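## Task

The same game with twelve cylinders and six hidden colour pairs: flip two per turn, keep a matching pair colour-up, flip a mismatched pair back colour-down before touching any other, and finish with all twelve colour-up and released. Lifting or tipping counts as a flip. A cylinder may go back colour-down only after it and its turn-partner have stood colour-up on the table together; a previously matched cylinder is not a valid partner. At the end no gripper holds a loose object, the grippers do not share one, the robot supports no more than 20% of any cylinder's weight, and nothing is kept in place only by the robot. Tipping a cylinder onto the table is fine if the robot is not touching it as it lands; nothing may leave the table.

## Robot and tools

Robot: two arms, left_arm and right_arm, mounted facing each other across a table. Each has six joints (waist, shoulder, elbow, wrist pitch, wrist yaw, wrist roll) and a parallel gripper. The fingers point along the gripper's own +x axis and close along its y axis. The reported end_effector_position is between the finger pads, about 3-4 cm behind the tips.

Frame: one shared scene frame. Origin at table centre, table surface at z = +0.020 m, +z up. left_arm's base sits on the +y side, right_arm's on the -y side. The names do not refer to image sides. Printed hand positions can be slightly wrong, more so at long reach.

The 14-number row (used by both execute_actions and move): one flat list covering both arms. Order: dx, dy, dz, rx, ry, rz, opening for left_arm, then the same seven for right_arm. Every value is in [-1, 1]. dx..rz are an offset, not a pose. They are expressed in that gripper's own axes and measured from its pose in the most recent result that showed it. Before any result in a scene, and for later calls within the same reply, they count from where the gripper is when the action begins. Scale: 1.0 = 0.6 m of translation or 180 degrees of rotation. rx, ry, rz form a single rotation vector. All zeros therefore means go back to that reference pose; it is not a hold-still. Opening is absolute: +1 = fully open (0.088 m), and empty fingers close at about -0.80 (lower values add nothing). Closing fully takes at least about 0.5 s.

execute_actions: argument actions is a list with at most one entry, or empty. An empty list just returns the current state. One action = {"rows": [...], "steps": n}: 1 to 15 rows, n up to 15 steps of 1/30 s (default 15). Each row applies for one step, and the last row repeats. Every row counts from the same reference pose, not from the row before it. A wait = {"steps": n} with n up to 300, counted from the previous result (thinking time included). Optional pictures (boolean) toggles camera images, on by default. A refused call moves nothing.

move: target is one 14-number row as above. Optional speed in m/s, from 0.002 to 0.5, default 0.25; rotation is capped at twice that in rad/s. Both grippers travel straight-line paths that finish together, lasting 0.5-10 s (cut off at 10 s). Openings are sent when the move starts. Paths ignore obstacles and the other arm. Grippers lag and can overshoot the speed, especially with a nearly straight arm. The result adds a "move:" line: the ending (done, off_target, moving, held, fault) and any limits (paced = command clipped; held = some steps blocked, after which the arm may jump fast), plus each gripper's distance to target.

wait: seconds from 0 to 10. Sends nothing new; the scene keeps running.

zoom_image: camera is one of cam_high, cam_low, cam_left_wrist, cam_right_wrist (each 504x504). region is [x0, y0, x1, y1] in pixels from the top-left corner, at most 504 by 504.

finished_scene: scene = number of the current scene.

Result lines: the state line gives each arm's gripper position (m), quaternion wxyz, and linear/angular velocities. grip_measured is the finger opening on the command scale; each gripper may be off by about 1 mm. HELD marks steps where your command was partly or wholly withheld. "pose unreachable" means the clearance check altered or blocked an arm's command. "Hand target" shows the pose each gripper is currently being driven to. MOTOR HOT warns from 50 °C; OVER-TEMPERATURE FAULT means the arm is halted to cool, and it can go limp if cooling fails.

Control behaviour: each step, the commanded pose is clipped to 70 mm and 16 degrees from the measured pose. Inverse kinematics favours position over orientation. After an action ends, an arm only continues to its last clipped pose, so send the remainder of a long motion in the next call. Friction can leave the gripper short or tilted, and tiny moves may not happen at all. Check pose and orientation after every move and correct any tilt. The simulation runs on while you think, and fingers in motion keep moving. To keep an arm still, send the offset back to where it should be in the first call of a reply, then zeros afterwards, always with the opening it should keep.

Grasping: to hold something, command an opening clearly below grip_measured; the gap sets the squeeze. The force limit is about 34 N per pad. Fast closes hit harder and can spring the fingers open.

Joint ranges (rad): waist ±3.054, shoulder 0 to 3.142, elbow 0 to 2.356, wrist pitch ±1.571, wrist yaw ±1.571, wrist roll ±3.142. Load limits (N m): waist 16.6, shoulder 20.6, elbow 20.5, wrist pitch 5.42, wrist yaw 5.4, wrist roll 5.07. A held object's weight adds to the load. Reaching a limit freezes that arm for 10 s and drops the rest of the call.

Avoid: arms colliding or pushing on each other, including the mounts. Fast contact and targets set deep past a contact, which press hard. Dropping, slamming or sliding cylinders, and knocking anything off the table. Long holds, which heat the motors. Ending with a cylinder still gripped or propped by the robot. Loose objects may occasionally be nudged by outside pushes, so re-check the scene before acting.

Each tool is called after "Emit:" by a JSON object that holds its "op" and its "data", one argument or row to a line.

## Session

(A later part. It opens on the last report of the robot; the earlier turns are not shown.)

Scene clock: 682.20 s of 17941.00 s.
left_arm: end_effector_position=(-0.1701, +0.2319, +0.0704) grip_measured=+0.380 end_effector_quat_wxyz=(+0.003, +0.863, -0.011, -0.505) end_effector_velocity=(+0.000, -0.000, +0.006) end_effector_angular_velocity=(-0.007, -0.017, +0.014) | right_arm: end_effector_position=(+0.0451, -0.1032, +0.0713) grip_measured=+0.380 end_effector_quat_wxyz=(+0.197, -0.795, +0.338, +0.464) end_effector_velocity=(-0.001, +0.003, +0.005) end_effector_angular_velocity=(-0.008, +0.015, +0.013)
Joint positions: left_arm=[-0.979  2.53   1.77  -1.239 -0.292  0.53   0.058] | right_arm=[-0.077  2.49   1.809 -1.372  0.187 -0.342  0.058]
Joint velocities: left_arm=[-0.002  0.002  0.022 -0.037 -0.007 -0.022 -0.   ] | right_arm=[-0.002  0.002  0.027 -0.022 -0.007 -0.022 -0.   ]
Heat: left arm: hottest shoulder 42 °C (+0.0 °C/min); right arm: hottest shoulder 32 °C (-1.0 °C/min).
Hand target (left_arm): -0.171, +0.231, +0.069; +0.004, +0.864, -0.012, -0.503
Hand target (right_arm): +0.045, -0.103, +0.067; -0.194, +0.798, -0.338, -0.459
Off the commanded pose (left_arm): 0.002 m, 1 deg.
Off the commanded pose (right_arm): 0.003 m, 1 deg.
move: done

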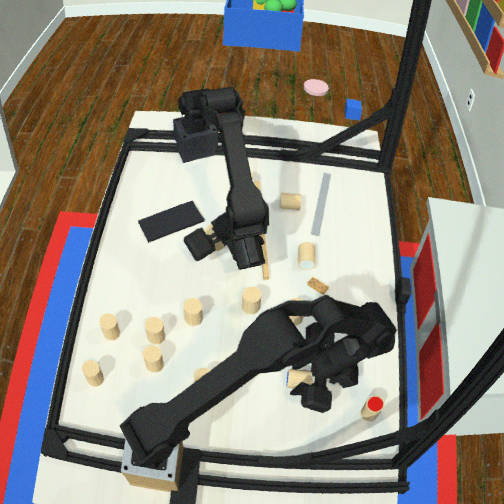

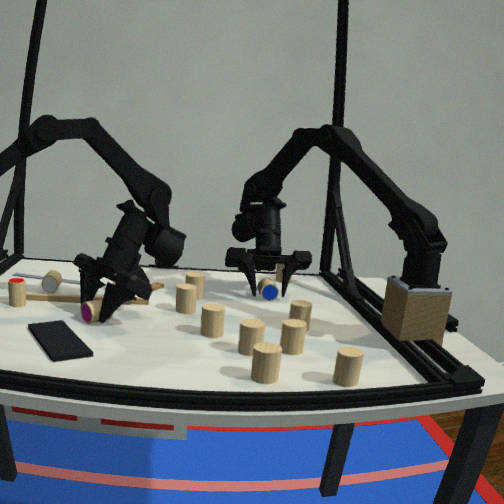

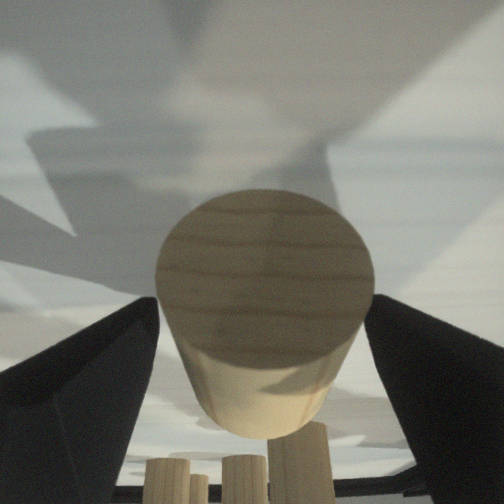

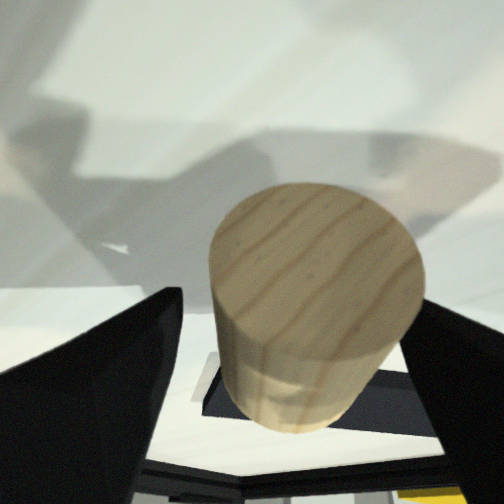

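Emit:
{"op": "execute_actions", "data": {
  "actions": [
    {"rows":[[0,0,0,0,0,0,0.3,0,0,0,0,0,0,0.3],[0,0,0,0,0,0,0.3,0,0,0,0,0,0,0.3],[0,0,0,0,0,0,0.2,0,0,0,0,0,0,0.2],[0,0,0,0,0,0,0.2,0,0,0,0,0,0,0.2],[0,0,0,0,0,0,0.1,0,0,0,0,0,0,0.1],[0,0,0,0,0,0,0.1,0,0,0,0,0,0,0.1],[0,0,0,0,0,0,0,0,0,0,0,0,0,0],[0,0,0,0,0,0,0,0,0,0,0,0,0,0],[0,0,0,0,0,0,-0.1,0,0,0,0,0,0,-0.1],[0,0,0,0,0,0,-0.1,0,0,0,0,0,0,-0.1],[0,0,0,0,0,0,-0.3,0,0,0,0,0,0,-0.3]],"steps":14}
  ],
  "pictures": false
}}

Emit:
{"op": "move", "data": {
  "target": [-0.04,0,-0.035,0,0,0,-0.3,-0.048,0,-0.035,0,0,0,-0.3],
  "speed": 0.15
}}

Emit:
{"op": "move", "data": {
  "target": [-0.104,0.105,0.18,0,-0.497,0,-0.3,0.018,0,0.008,0,-0.503,0,-0.3],
  "speed": 0.35
}}

Emit:
{"op": "move", "data": {
  "target": [0.036,0,-0.062,0,0,0,-0.3,0.034,0,-0.059,0,0,0,-0.3],
  "speed": 0.05
}}

Scene clock: 694.27 s of 17941.00 s.
left_arm: end_effector_position=(-0.1701, +0.2317, +0.0703) grip_measured=+0.012 end_effector_quat_wxyz=(+0.003, +0.864, -0.011, -0.504) end_effector_velocity=(+0.002, -0.001, +0.002) end_effector_angular_velocity=(-0.016, -0.017, -0.005) | right_arm: end_effector_position=(+0.0454, -0.1030, +0.0712) grip_measured=+0.001 end_effector_quat_wxyz=(+0.197, -0.796, +0.337, +0.463) end_effector_velocity=(-0.000, -0.001, +0.002) end_effector_angular_velocity=(-0.012, +0.013, +0.013)
Joint positions: left_arm=[-0.979  2.532  1.773 -1.241 -0.293  0.53   0.04 ] | right_arm=[-0.077  2.492  1.812 -1.374  0.19  -0.342  0.039]
Joint velocities: left_arm=[-0.002 -0.002 -0.002 -0.007 -0.022 -0.007 -0.   ] | right_arm=[-0.002 -0.002  0.002 -0.007 -0.007 -0.022  0.   ]
Heat: left arm: hottest shoulder 43 °C (+2.0 °C/min); right arm: hottest shoulder 34 °C (+2.0 °C/min).
Hand target (left_arm): -0.170, +0.232, +0.070; +0.003, +0.863, -0.011, -0.505
Hand target (right_arm): +0.045, -0.103, +0.071; -0.197, +0.795, -0.337, -0.464
Off the commanded pose (left_arm): 0.000 m, 0 deg.
Off the commanded pose (right_arm): 0.000 m, 0 deg.
Steps of this call (steps 1 to 90: nothing new was sent; then 8.60 s passed at rest; steps 91 to 104: all 14 steps of this action). Readings (end_effector_position):
91: left_arm (-0.1701, +0.2318, +0.0704) | right_arm (+0.0451, -0.1031, +0.0712)
92: left_arm (-0.1701, +0.2318, +0.0704) | right_arm (+0.0451, -0.1031, +0.0712)
94: left_arm (-0.1701, +0.2318, +0.0704) | right_arm (+0.0451, -0.1031, +0.0712)
98: left_arm (-0.1701, +0.2318, +0.0704) | right_arm (+0.0451, -0.1032, +0.0712)
104: the state above

Scene clock: 695.30 s of 17941.00 s.
left_arm: end_effector_position=(-0.1652, +0.2328, +0.0969) grip_measured=+0.012 end_effector_quat_wxyz=(+0.002, +0.864, -0.010, -0.503) end_effector_velocity=(+0.004, +0.002, +0.003) end_effector_angular_velocity=(+0.003, -0.022, +0.001) | right_arm: end_effector_position=(+0.0483, -0.1100, +0.0984) grip_measured=+0.001 end_effector_quat_wxyz=(+0.189, -0.800, +0.341, +0.455) end_effector_velocity=(+0.000, -0.001, +0.002) end_effector_angular_velocity=(-0.007, +0.008, +0.000)
Joint positions: left_arm=[-0.974  2.465  1.761 -1.298 -0.293  0.535  0.04 ] | right_arm=[-0.078  2.438  1.817 -1.458  0.19  -0.342  0.039]
Joint velocities: left_arm=[-0.002 -0.002 -0.002 -0.022 -0.007 -0.007  0.   ] | right_arm=[-0.002 -0.002  0.002 -0.007 -0.007 -0.007 -0.001]
Heat: left arm: hottest shoulder 43 °C (+2.0 °C/min); right arm: hottest shoulder 34 °C (+2.0 °C/min).
Hand target (left_arm): -0.164, +0.232, +0.102; +0.003, +0.864, -0.011, -0.504
Hand target (right_arm): +0.048, -0.106, +0.107; -0.197, +0.796, -0.337, -0.463
Off the commanded pose (left_arm): 0.005 m, 0 deg.
Off the commanded pose (right_arm): 0.009 m, 1 deg.
move: off_target (right_arm)

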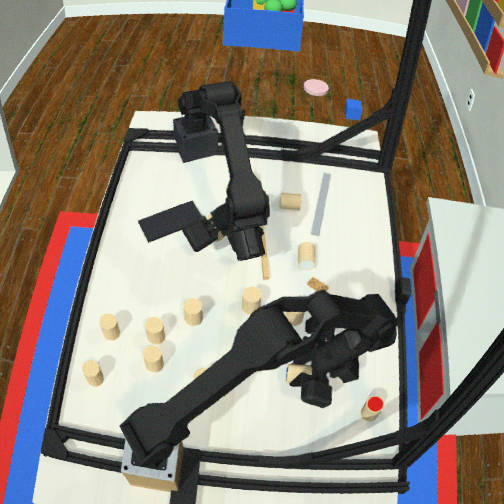

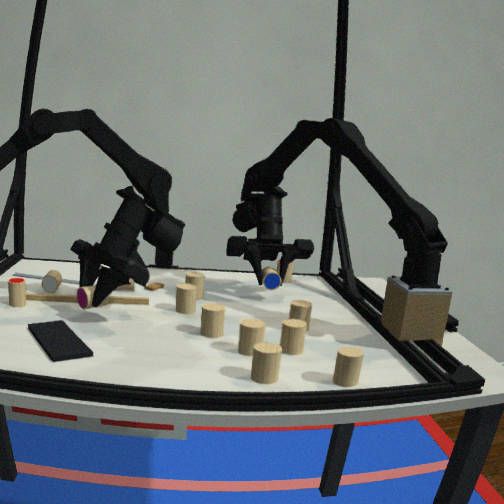

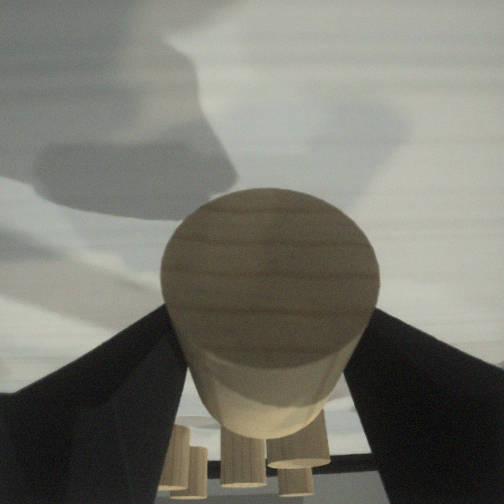

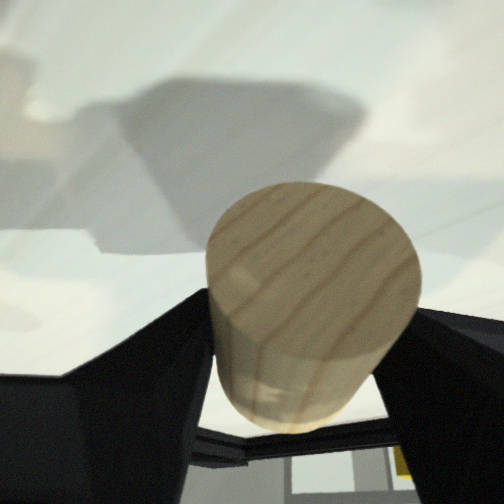

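Scene clock: 698.13 s of 17941.00 s.
left_arm: end_effector_position=(-0.2930, +0.1699, +0.1031) grip_measured=+0.012 end_effector_quat_wxyz=(-0.006, +0.259, -0.014, -0.966) end_effector_velocity=(+0.002, +0.005, -0.004) end_effector_angular_velocity=(+0.029, -0.015, -0.004) | right_arm: end_effector_position=(+0.0494, -0.1082, +0.0918) grip_measured=+0.001 end_effector_quat_wxyz=(+0.372, -0.240, +0.098, +0.891) end_effector_velocity=(-0.002, -0.003, +0.001) end_effector_angular_velocity=(+0.011, +0.009, +0.019)
Joint positions: left_arm=[-0.732  2.35   1.18   0.458  0.696  0.532  0.04 ] | right_arm=[-0.412  1.98   0.438  0.88  -0.618 -0.428  0.039]
Joint velocities: left_arm=[-0.002  0.002 -0.002 -0.022  0.007 -0.007 -0.   ] | right_arm=[-0.002  0.002 -0.012  0.022 -0.022 -0.007  0.   ]
Heat: left arm: hottest shoulder 44 °C (+3.0 °C/min); right arm: hottest shoulder 35 °C (+3.0 °C/min).
Hand target (left_arm): -0.291, +0.171, +0.099; +0.007, -0.261, +0.008, +0.965
Hand target (right_arm): +0.050, -0.111, +0.088; +0.370, -0.240, +0.105, +0.891
Off the commanded pose (left_arm): 0.005 m, 1 deg.
Off the commanded pose (right_arm): 0.006 m, 1 deg.
move: done

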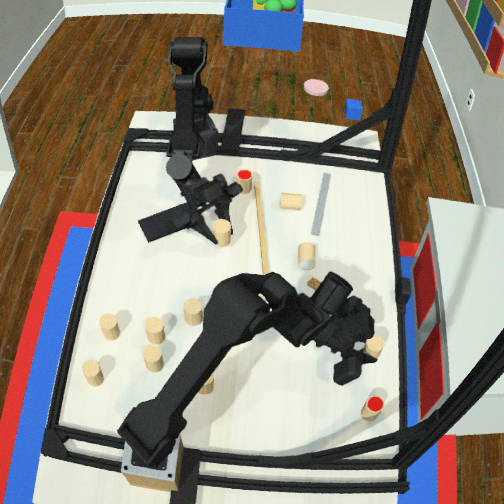

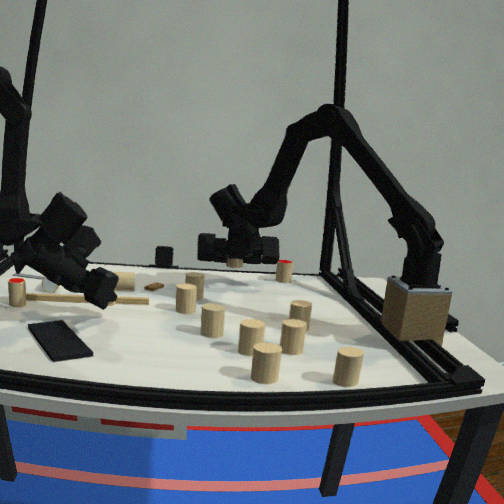

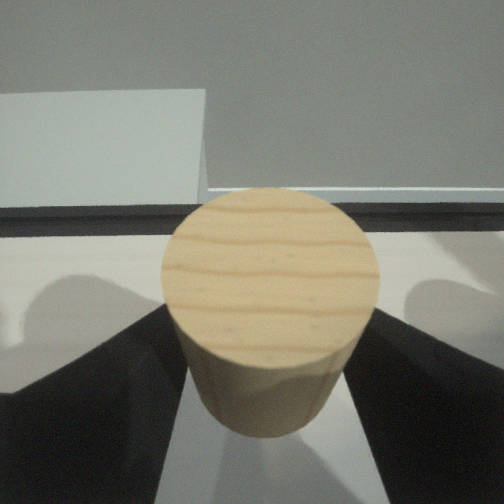

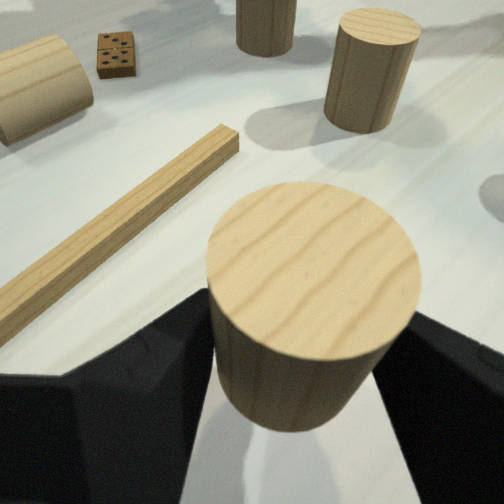

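Scene clock: 699.27 s of 17941.00 s.
left_arm: end_effector_position=(-0.2936, +0.1697, +0.0664) grip_measured=+0.011 end_effector_quat_wxyz=(-0.006, +0.256, -0.016, -0.967) end_effector_velocity=(+0.000, -0.002, -0.003) end_effector_angular_velocity=(+0.002, -0.015, +0.018) | right_arm: end_effector_position=(+0.0485, -0.1066, +0.0590) grip_measured=+0.001 end_effector_quat_wxyz=(+0.372, -0.234, +0.089, +0.894) end_effector_velocity=(-0.000, +0.001, +0.001) end_effector_angular_velocity=(+0.007, +0.018, +0.007)
Joint positions: left_arm=[-0.732  2.47   1.199  0.569  0.7    0.532  0.04 ] | right_arm=[-0.412  2.194  0.453  1.101 -0.625 -0.428  0.039]
Joint velocities: left_arm=[-0.002  0.002  0.002 -0.007 -0.022 -0.007  0.   ] | right_arm=[-0.007  0.012  0.002  0.022 -0.022  0.007 -0.   ]
Heat: left arm: hottest shoulder 44 °C (+3.0 °C/min); right arm: hottest shoulder 34 °C (+2.0 °C/min).
Hand target (left_arm): -0.293, +0.169, +0.060; +0.006, -0.259, +0.014, +0.966
Hand target (right_arm): +0.050, -0.108, +0.051; +0.372, -0.240, +0.098, +0.891
Off the commanded pose (left_arm): 0.006 m, 1 deg.
Off the commanded pose (right_arm): 0.008 m, 1 deg.
move: done

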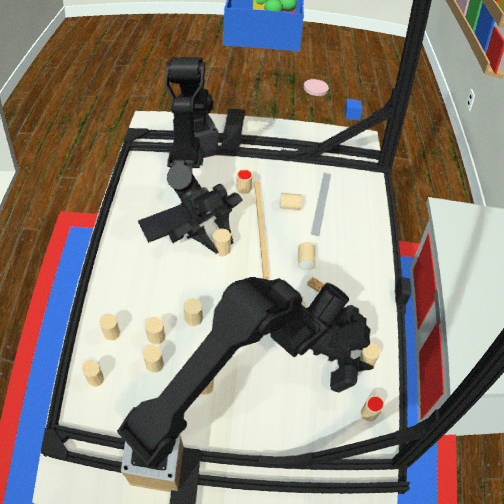

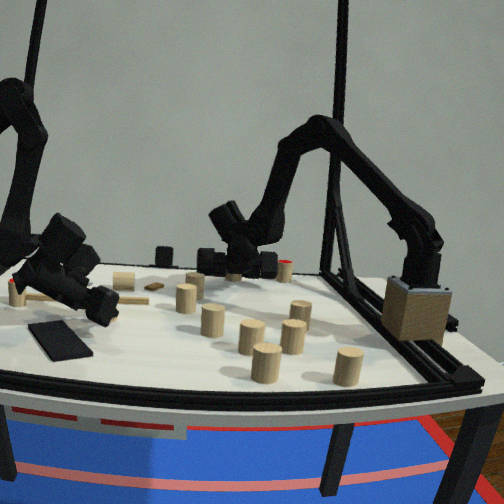

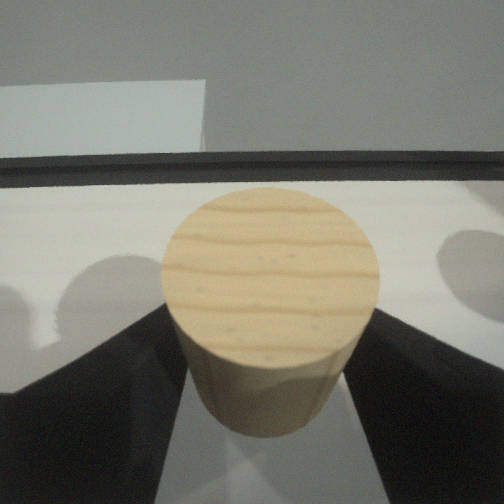

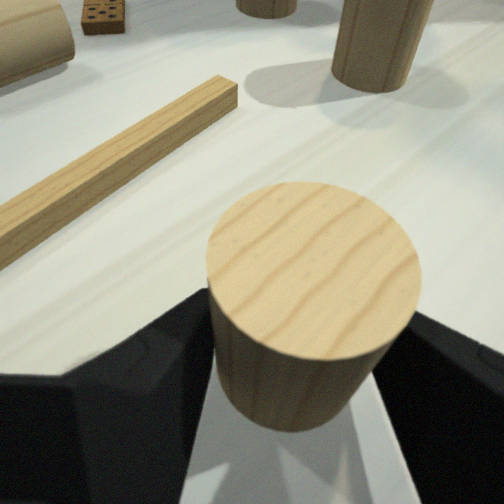

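Emit:
{"op": "move", "data": {
  "target": [0.005,0,-0.009,0,0,0,-0.3,0,0,0,0,0,0,0.35],
  "speed": 0.02
}}

Emit:
{"op": "execute_actions", "data": {
  "actions": [
    {"rows":[[0,0,0,0,0,0,0.38,0,0,0,0,0,0,0.35]],"steps":10}
  ],
  "pictures": false
}}

Emit:
{"op": "move", "data": {
  "target": [-0.085,0,0.115,0,0,0,0.38,0,0,0,0,0,0,0.35],
  "speed": 0.15
}}

Emit:
{"op": "move", "data": {
  "target": [-0.35,0.17,-0.20,-0.244,0,0.423,0.3,0,0,0,0,0,0,0.35],
  "speed": 0.35
}}

Scene clock: 733.10 s of 17941.00 s.
left_arm: end_effector_position=(-0.2948, +0.1681, +0.0669) grip_measured=+0.010 end_effector_quat_wxyz=(-0.006, +0.251, -0.020, -0.968) end_effector_velocity=(+0.001, +0.002, -0.002) end_effector_angular_velocity=(-0.001, -0.012, -0.000) | right_arm: end_effector_position=(+0.0483, -0.1063, +0.0578) grip_measured=+0.349 end_effector_quat_wxyz=(+0.371, -0.234, +0.090, +0.894) end_effector_velocity=(+0.002, -0.001, -0.003) end_effector_angular_velocity=(+0.002, -0.019, +0.002)
Joint positions: left_arm=[-0.731  2.476  1.203  0.582  0.703  0.532  0.039] | right_arm=[-0.412  2.2    0.456  1.102 -0.626 -0.428  0.056]
Joint velocities: left_arm=[-0.002 -0.002 -0.007 -0.007 -0.007  0.007  0.   ] | right_arm=[-0.002  0.002 -0.002 -0.007  0.007 -0.022  0.   ]
Heat: left arm: hottest shoulder 43 °C (+0.0 °C/min); right arm: hottest shoulder 32 °C (+0.0 °C/min).
Hand target (left_arm): -0.294, +0.170, +0.060; +0.007, -0.256, +0.016, +0.967
Hand target (right_arm): +0.049, -0.107, +0.059; +0.372, -0.234, +0.089, +0.894
Off the commanded pose (left_arm): 0.007 m, 1 deg.
Off the commanded pose (right_arm): 0.001 m, 0 deg.
move: done

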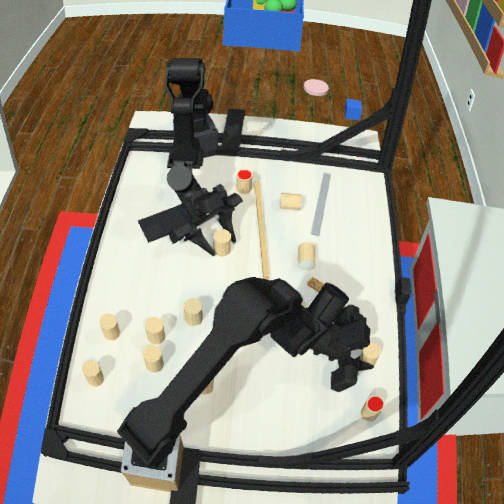

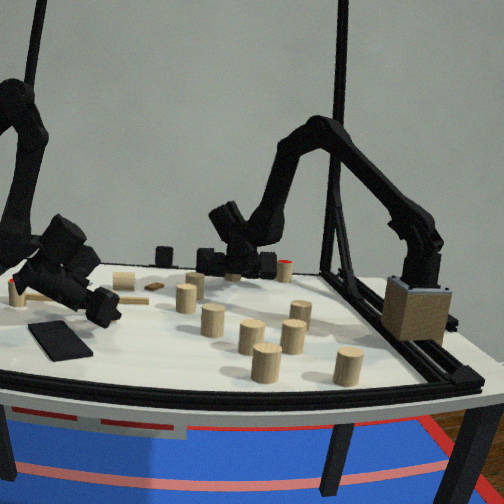

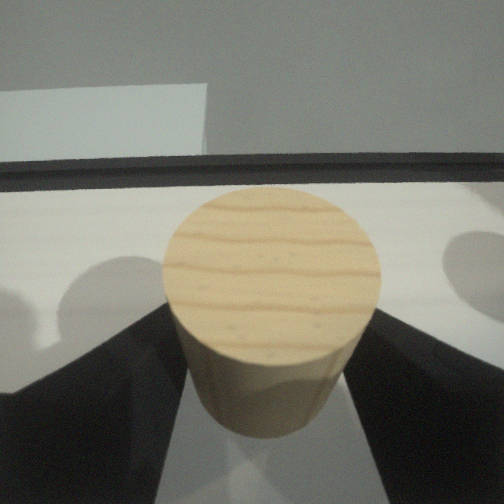

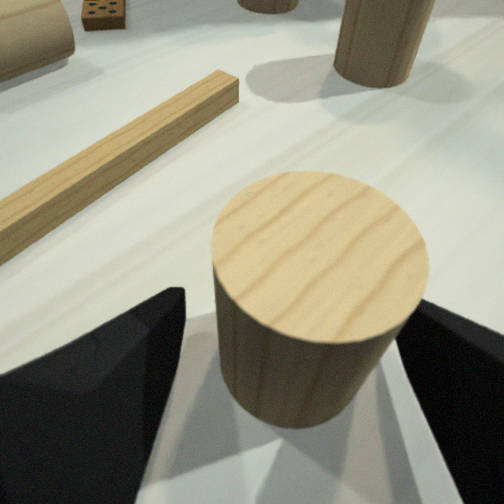

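Scene clock: 733.43 s of 17941.00 s.
left_arm: end_effector_position=(-0.2948, +0.1681, +0.0669) grip_measured=+0.358 end_effector_quat_wxyz=(-0.006, +0.251, -0.020, -0.968) end_effector_velocity=(+0.001, +0.002, -0.001) end_effector_angular_velocity=(+0.016, -0.015, +0.007) | right_arm: end_effector_position=(+0.0483, -0.1064, +0.0578) grip_measured=+0.350 end_effector_quat_wxyz=(+0.371, -0.234, +0.090, +0.894) end_effector_velocity=(-0.000, -0.001, +0.001) end_effector_angular_velocity=(+0.002, -0.000, +0.007)
Joint positions: left_arm=[-0.731  2.476  1.203  0.582  0.703  0.532  0.057] | right_arm=[-0.412  2.2    0.456  1.102 -0.626 -0.428  0.056]
Joint velocities: left_arm=[-0.002 -0.007 -0.002 -0.022 -0.007 -0.007  0.011] | right_arm=[-0.002 -0.007 -0.002 -0.007 -0.007 -0.007 -0.   ]
Heat: left arm: hottest shoulder 43 °C (+0.0 °C/min); right arm: hottest shoulder 32 °C (+0.0 °C/min).
Hand target (left_arm): -0.295, +0.168, +0.067; +0.006, -0.251, +0.020, +0.968
Hand target (right_arm): +0.048, -0.106, +0.058; +0.371, -0.234, +0.090, +0.894
Off the commanded pose (left_arm): 0.000 m, 0 deg.
Off the commanded pose (right_arm): 0.000 m, 0 deg.
Steps of this call (steps 1 to 10: all 10 steps of this action). Readings (end_effector_position):
1: left_arm (-0.2948, +0.1681, +0.0669) | right_arm (+0.0483, -0.1063, +0.0578)
2: left_arm (-0.2948, +0.1681, +0.0669) | right_arm (+0.0483, -0.1064, +0.0578)
4: left_arm (-0.2947, +0.1682, +0.0668) | right_arm (+0.0483, -0.1064, +0.0578)
8: left_arm (-0.2948, +0.1681, +0.0669) | right_arm (+0.0483, -0.1064, +0.0578)
10: the state above

Scene clock: 734.80 s of 17941.00 s.
left_arm: end_effector_position=(-0.2856, +0.1707, +0.1480) grip_measured=+0.380 end_effector_quat_wxyz=(-0.006, +0.254, -0.018, -0.967) end_effector_velocity=(+0.002, -0.001, -0.001) end_effector_angular_velocity=(+0.001, -0.002, +0.012) | right_arm: end_effector_position=(+0.0483, -0.1064, +0.0578) grip_measured=+0.350 end_effector_quat_wxyz=(+0.371, -0.234, +0.090, +0.894) end_effector_velocity=(+0.000, -0.005, -0.003) end_effector_angular_velocity=(-0.014, -0.010, +0.014)
Joint positions: left_arm=[-0.719  2.207  1.152  0.351  0.711  0.543  0.058] | right_arm=[-0.412  2.2    0.456  1.102 -0.626 -0.428  0.056]
Joint velocities: left_arm=[ 0.002 -0.002 -0.007  0.007 -0.007 -0.007 -0.   ] | right_arm=[-0.002 -0.002 -0.007 -0.022 -0.007 -0.022 -0.   ]
Heat: left arm: hottest shoulder 44 °C (+1.0 °C/min); right arm: hottest shoulder 32 °C (+0.0 °C/min).
Hand target (left_arm): -0.284, +0.171, +0.152; +0.006, -0.251, +0.020, +0.968
Hand target (right_arm): +0.048, -0.106, +0.058; +0.371, -0.234, +0.090, +0.894
Off the commanded pose (left_arm): 0.004 m, 0 deg.
Off the commanded pose (right_arm): 0.000 m, 0 deg.
move: done

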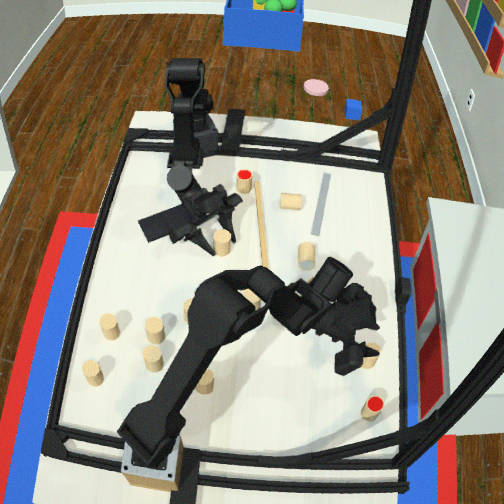

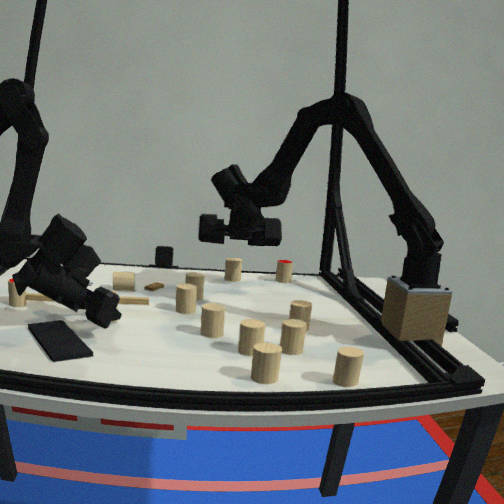

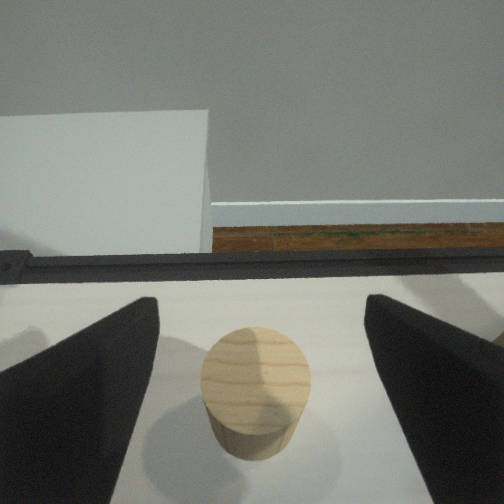

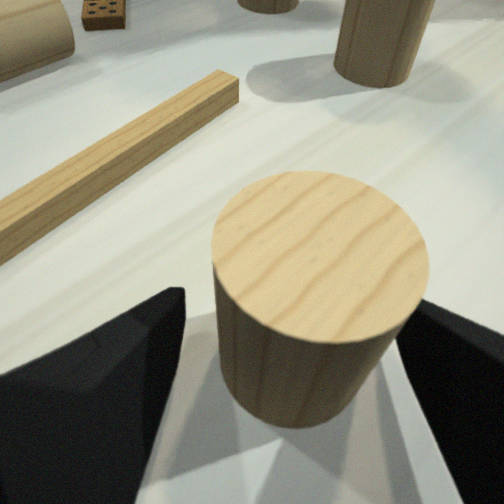

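Scene clock: 737.43 s of 17941.00 s.
left_arm: end_effector_position=(-0.0456, +0.0667, +0.1457) grip_measured=+0.300 end_effector_quat_wxyz=(+0.662, +0.180, +0.170, -0.708) end_effector_velocity=(+0.003, +0.001, -0.000) end_effector_angular_velocity=(+0.001, -0.007, +0.020) | right_arm: end_effector_position=(+0.0483, -0.1064, +0.0578) grip_measured=+0.350 end_effector_quat_wxyz=(+0.371, -0.234, +0.090, +0.894) end_effector_velocity=(+0.000, -0.002, -0.002) end_effector_angular_velocity=(-0.004, -0.010, +0.014)
Joint positions: left_arm=[-0.494  2.014  0.693  0.778 -0.379 -0.222  0.054] | right_arm=[-0.412  2.2    0.456  1.102 -0.626 -0.428  0.056]
Joint velocities: left_arm=[-0.002 -0.002 -0.002 -0.007 -0.022 -0.007 -0.   ] | right_arm=[-0.002 -0.002  0.002 -0.022 -0.007 -0.022 -0.   ]
Heat: left arm: hottest shoulder 44 °C (+2.0 °C/min); right arm: hottest shoulder 32 °C (+0.0 °C/min).
Hand target (left_arm): -0.046, +0.063, +0.151; +0.665, +0.173, +0.168, -0.707
Hand target (right_arm): +0.048, -0.106, +0.058; +0.371, -0.234, +0.090, +0.894
Off the commanded pose (left_arm): 0.005 m, 1 deg.
Off the commanded pose (right_arm): 0.000 m, 0 deg.
move: done

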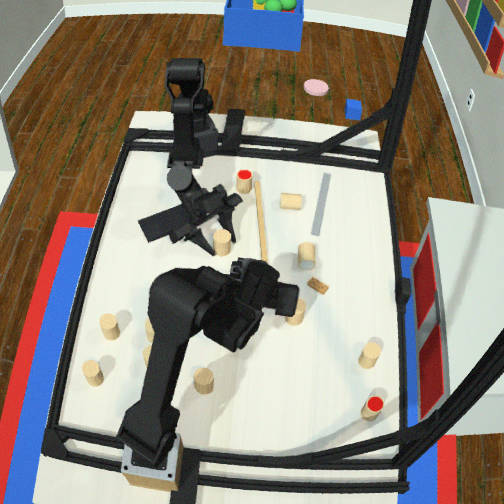

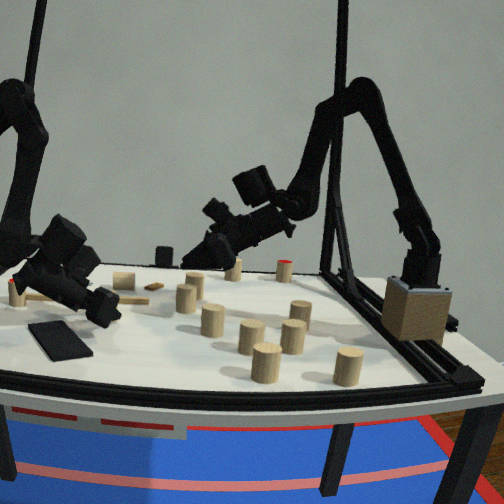

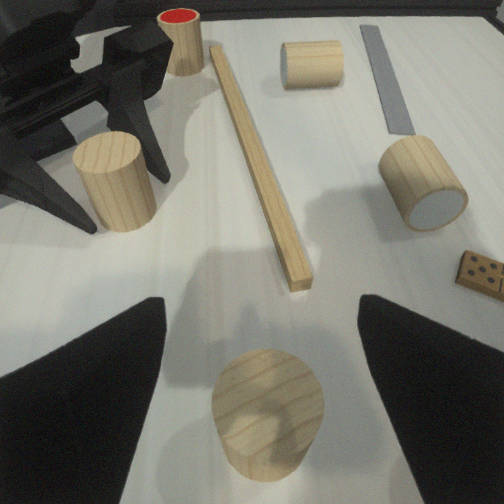

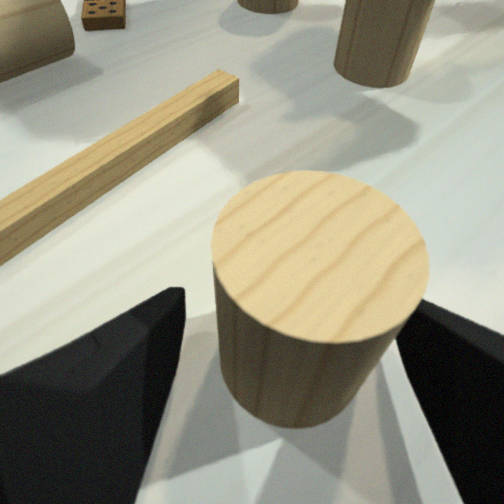

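Emit:
{"op": "move", "data": {
  "target": [-0.125,-0.22,-0.06,0,0,0,0.38,-0.085,0,0.115,0,0,0,0.38],
  "speed": 0.25
}}

Emit:
{"op": "move", "data": {
  "target": [0,0,0,0,0,0,0.38,0.198,-0.042,0.057,0.056,0.005,-0.096,0.38],
  "speed": 0.25
}}

Scene clock: 759.73 s of 17941.00 s.
left_arm: end_effector_position=(-0.1704, +0.1603, +0.1497) grip_measured=+0.380 end_effector_quat_wxyz=(+0.660, +0.182, +0.173, -0.708) end_effector_velocity=(+0.000, +0.001, +0.002) end_effector_angular_velocity=(-0.004, +0.001, +0.020) | right_arm: end_effector_position=(+0.0543, -0.1187, +0.1363) grip_measured=+0.380 end_effector_quat_wxyz=(+0.370, -0.238, +0.100, +0.893) end_effector_velocity=(+0.000, -0.005, -0.003) end_effector_angular_velocity=(-0.018, -0.010, +0.014)
Joint positions: left_arm=[-0.984  2.012  0.81   0.458 -0.77  -0.575  0.058] | right_arm=[-0.435  1.704  0.423  0.608 -0.642 -0.444  0.058]
Joint velocities: left_arm=[-0.007 -0.002  0.007 -0.022 -0.022 -0.022 -0.   ] | right_arm=[-0.002 -0.007 -0.002 -0.037 -0.007 -0.022 -0.   ]
Heat: left arm: hottest shoulder 43 °C (-1.0 °C/min); right arm: hottest shoulder 33 °C (-1.0 °C/min).
Hand target (left_arm): -0.173, +0.159, +0.150; +0.661, +0.180, +0.173, -0.707
Hand target (right_arm): +0.055, -0.115, +0.143; +0.371, -0.234, +0.090, +0.894
Off the commanded pose (left_arm): 0.003 m, 0 deg.
Off the commanded pose (right_arm): 0.008 m, 1 deg.
After step 90, 18.17 s passed at rest.
move: done

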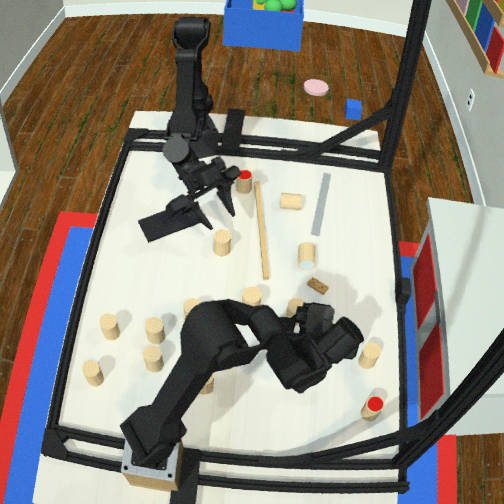

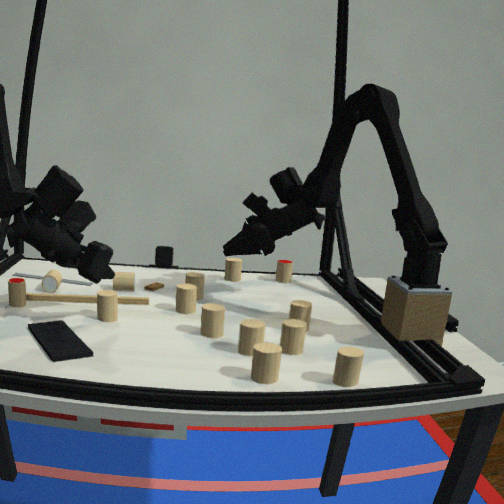

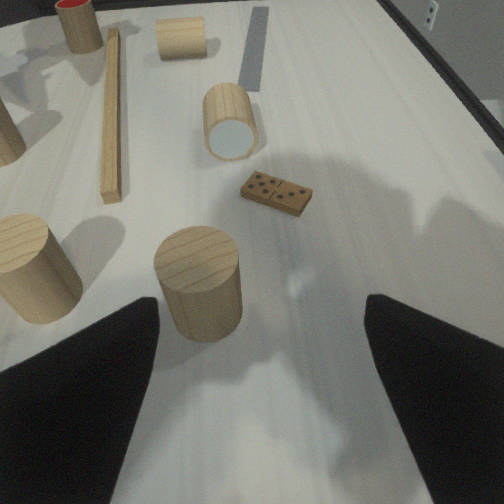

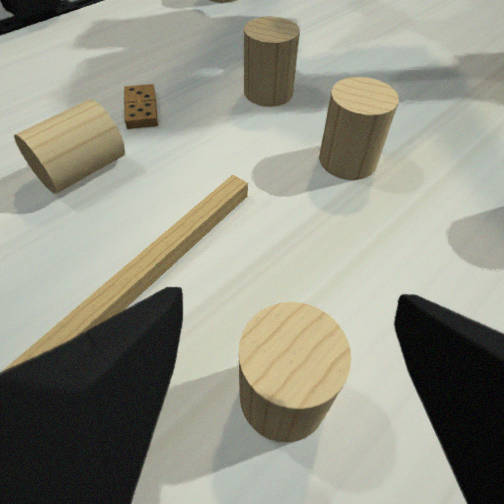

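Scene clock: 760.93 s of 17941.00 s.
left_arm: end_effector_position=(-0.1703, +0.1603, +0.1496) grip_measured=+0.380 end_effector_quat_wxyz=(+0.660, +0.182, +0.173, -0.708) end_effector_velocity=(+0.004, +0.000, -0.000) end_effector_angular_velocity=(+0.007, +0.002, +0.019) | right_arm: end_effector_position=(-0.0113, -0.0172, +0.1099) grip_measured=+0.380 end_effector_quat_wxyz=(+0.517, -0.221, +0.142, +0.815) end_effector_velocity=(-0.003, +0.002, +0.001) end_effector_angular_velocity=(-0.007, +0.021, -0.002)
Joint positions: left_arm=[-0.984  2.012  0.81   0.458 -0.77  -0.575  0.058] | right_arm=[-0.124  2.077  0.777  0.766 -0.092 -0.051  0.058]
Joint velocities: left_arm=[ 0.002 -0.007 -0.002 -0.022 -0.007 -0.022 -0.   ] | right_arm=[ 0.002  0.002  0.012 -0.007 -0.007  0.022 -0.   ]
Heat: left arm: hottest shoulder 43 °C (-1.0 °C/min); right arm: hottest wrist pitch 34 °C (+0.0 °C/min).
Hand target (left_arm): -0.170, +0.160, +0.150; +0.660, +0.182, +0.173, -0.708
Hand target (right_arm): -0.013, -0.016, +0.106; +0.518, -0.223, +0.144, +0.813
Off the commanded pose (left_arm): 0.000 m, 0 deg.
Off the commanded pose (right_arm): 0.004 m, 0 deg.
move: done

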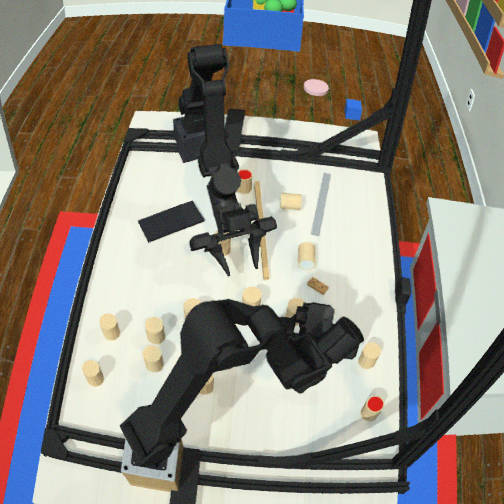

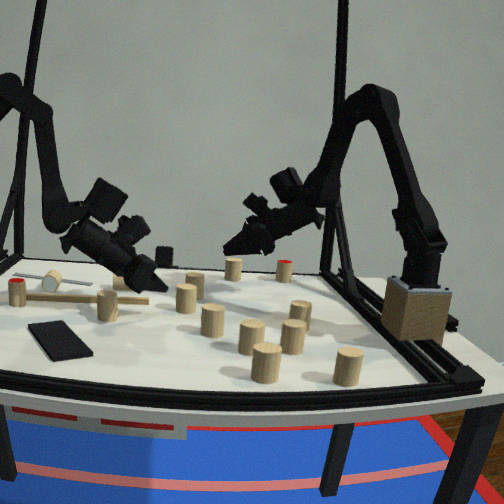

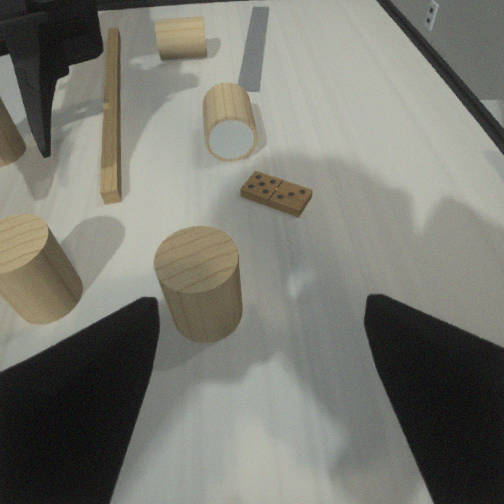

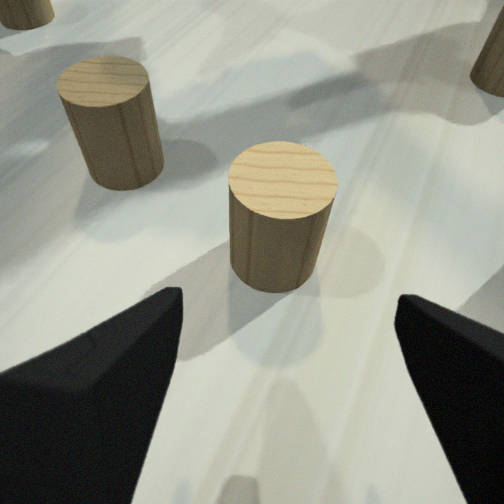

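Emit:
{"op": "execute_actions", "data": {
  "actions": []
}}

Scene clock: 781.57 s of 17941.00 s.
left_arm: end_effector_position=(-0.1703, +0.1603, +0.1495) grip_measured=+0.380 end_effector_quat_wxyz=(+0.660, +0.182, +0.173, -0.708) end_effector_velocity=(+0.003, +0.000, +0.003) end_effector_angular_velocity=(-0.011, -0.004, +0.017) | right_arm: end_effector_position=(-0.0114, -0.0171, +0.1096) grip_measured=+0.380 end_effector_quat_wxyz=(+0.517, -0.221, +0.142, +0.814) end_effector_velocity=(+0.000, -0.001, -0.001) end_effector_angular_velocity=(-0.005, -0.005, +0.008)
Joint positions: left_arm=[-0.984  2.012  0.81   0.458 -0.77  -0.575  0.058] | right_arm=[-0.123  2.078  0.778  0.766 -0.091 -0.051  0.058]
Joint velocities: left_arm=[-0.002 -0.007 -0.002 -0.007 -0.022 -0.007 -0.   ] | right_arm=[-0.002 -0.002 -0.002 -0.007 -0.007 -0.007 -0.   ]
Heat: left arm: hottest shoulder 43 °C (+0.0 °C/min); right arm: hottest wrist pitch 35 °C (+3.0 °C/min).
Hand target (left_arm): -0.170, +0.160, +0.150; +0.660, +0.182, +0.173, -0.708
Hand target (right_arm): -0.013, -0.016, +0.106; +0.518, -0.224, +0.144, +0.813
Off the commanded pose (left_arm): 0.000 m, 0 deg.
Off the commanded pose (right_arm): 0.003 m, 0 deg.
Steps of this call (steps 1 to 90: nothing new was sent; then 17.63 s passed at rest). Readings (end_effector_position):
1: left_arm (-0.1703, +0.1603, +0.1496) | right_arm (-0.0113, -0.0172, +0.1099)
2: left_arm (-0.1703, +0.1603, +0.1496) | right_arm (-0.0114, -0.0172, +0.1098)
4: left_arm (-0.1703, +0.1603, +0.1496) | right_arm (-0.0114, -0.0172, +0.1098)
8: left_arm (-0.1703, +0.1603, +0.1496) | right_arm (-0.0114, -0.0171, +0.1099)
90: the state above

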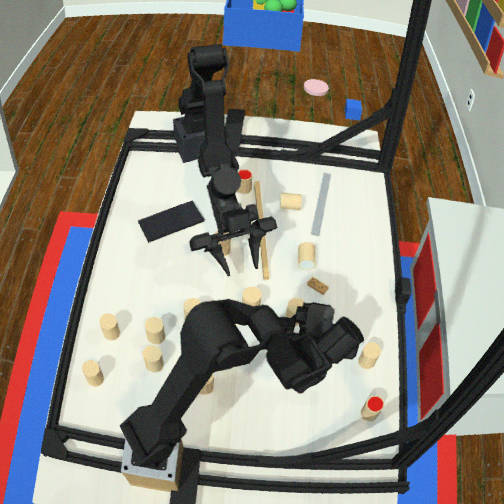

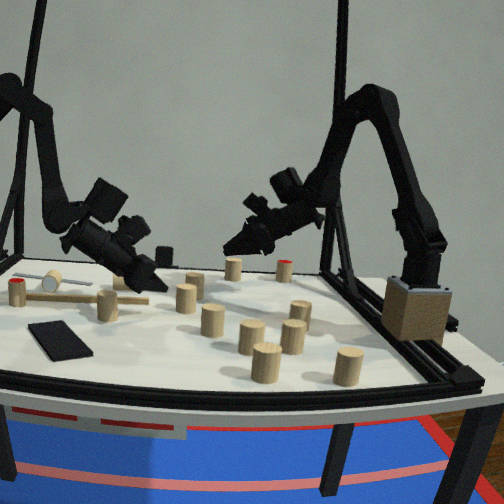

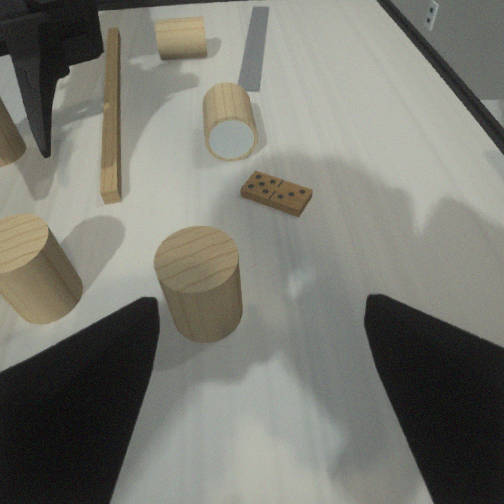

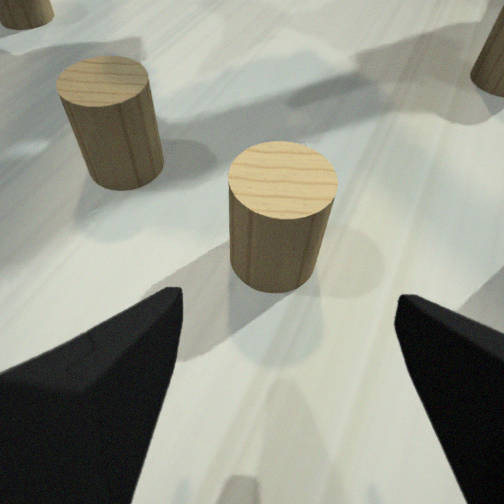

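Emit:
{"op": "move", "data": {
  "target": [0,0,0,0,0,0,0.38, 0.138,0,-0.015,0,0,0,0.38],
  "speed": 0.09
}}

Scene clock: 790.53 s of 17941.00 s.
left_arm: end_effector_position=(-0.1703, +0.1603, +0.1495) grip_measured=+0.380 end_effector_quat_wxyz=(+0.660, +0.182, +0.173, -0.708) end_effector_velocity=(-0.000, +0.000, +0.002) end_effector_angular_velocity=(-0.008, +0.010, +0.007) | right_arm: end_effector_position=(-0.0383, +0.0432, +0.0660) grip_measured=+0.380 end_effector_quat_wxyz=(+0.517, -0.217, +0.139, +0.816) end_effector_velocity=(+0.000, +0.000, +0.001) end_effector_angular_velocity=(-0.001, -0.003, +0.008)
Joint positions: left_arm=[-0.984  2.012  0.81   0.458 -0.77  -0.575  0.058] | right_arm=[-0.11   2.374  1.088  0.762 -0.081 -0.045  0.058]
Joint velocities: left_arm=[-0.002 -0.002 -0.002  0.007 -0.007 -0.007 -0.   ] | right_arm=[-0.002 -0.002  0.002 -0.007 -0.007 -0.007  0.   ]
Heat: left arm: hottest shoulder 42 °C (-1.0 °C/min); right arm: hottest wrist pitch 35 °C (+3.0 °C/min).
Hand target (left_arm): -0.170, +0.160, +0.150; +0.660, +0.182, +0.173, -0.708
Hand target (right_arm): -0.039, +0.043, +0.060; +0.517, -0.221, +0.142, +0.814
Off the commanded pose (left_arm): 0.000 m, 0 deg.
Off the commanded pose (right_arm): 0.006 m, 1 deg.
After step 90, 4.57 s passed at rest.
move: done

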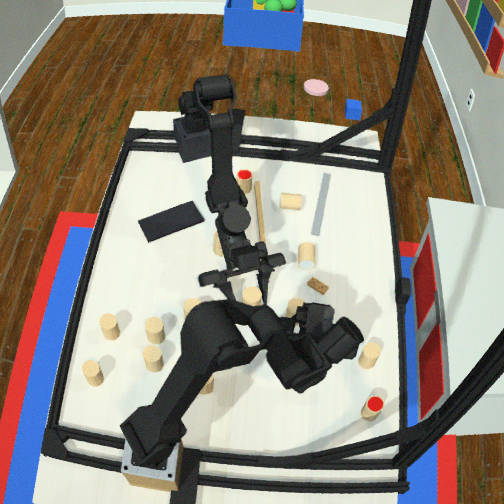

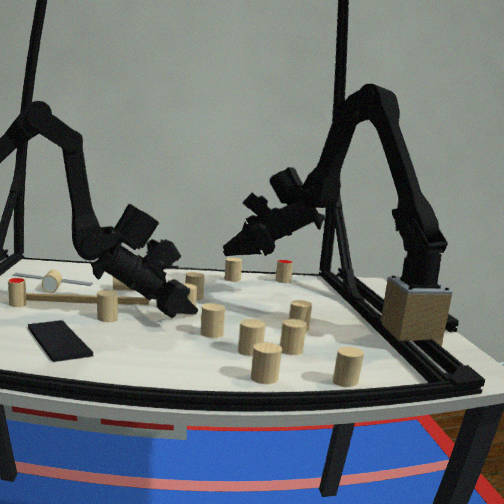

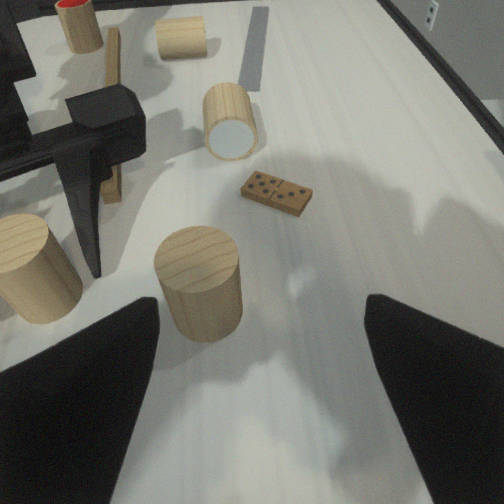

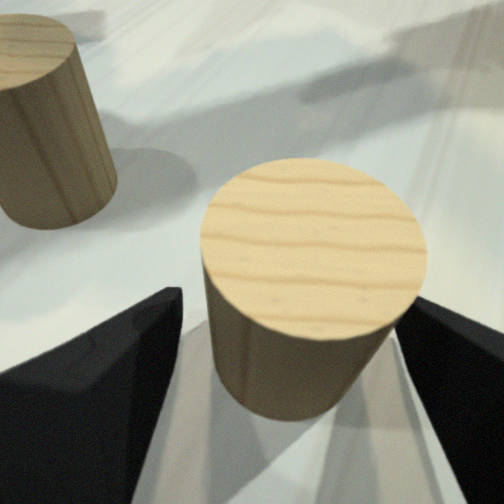

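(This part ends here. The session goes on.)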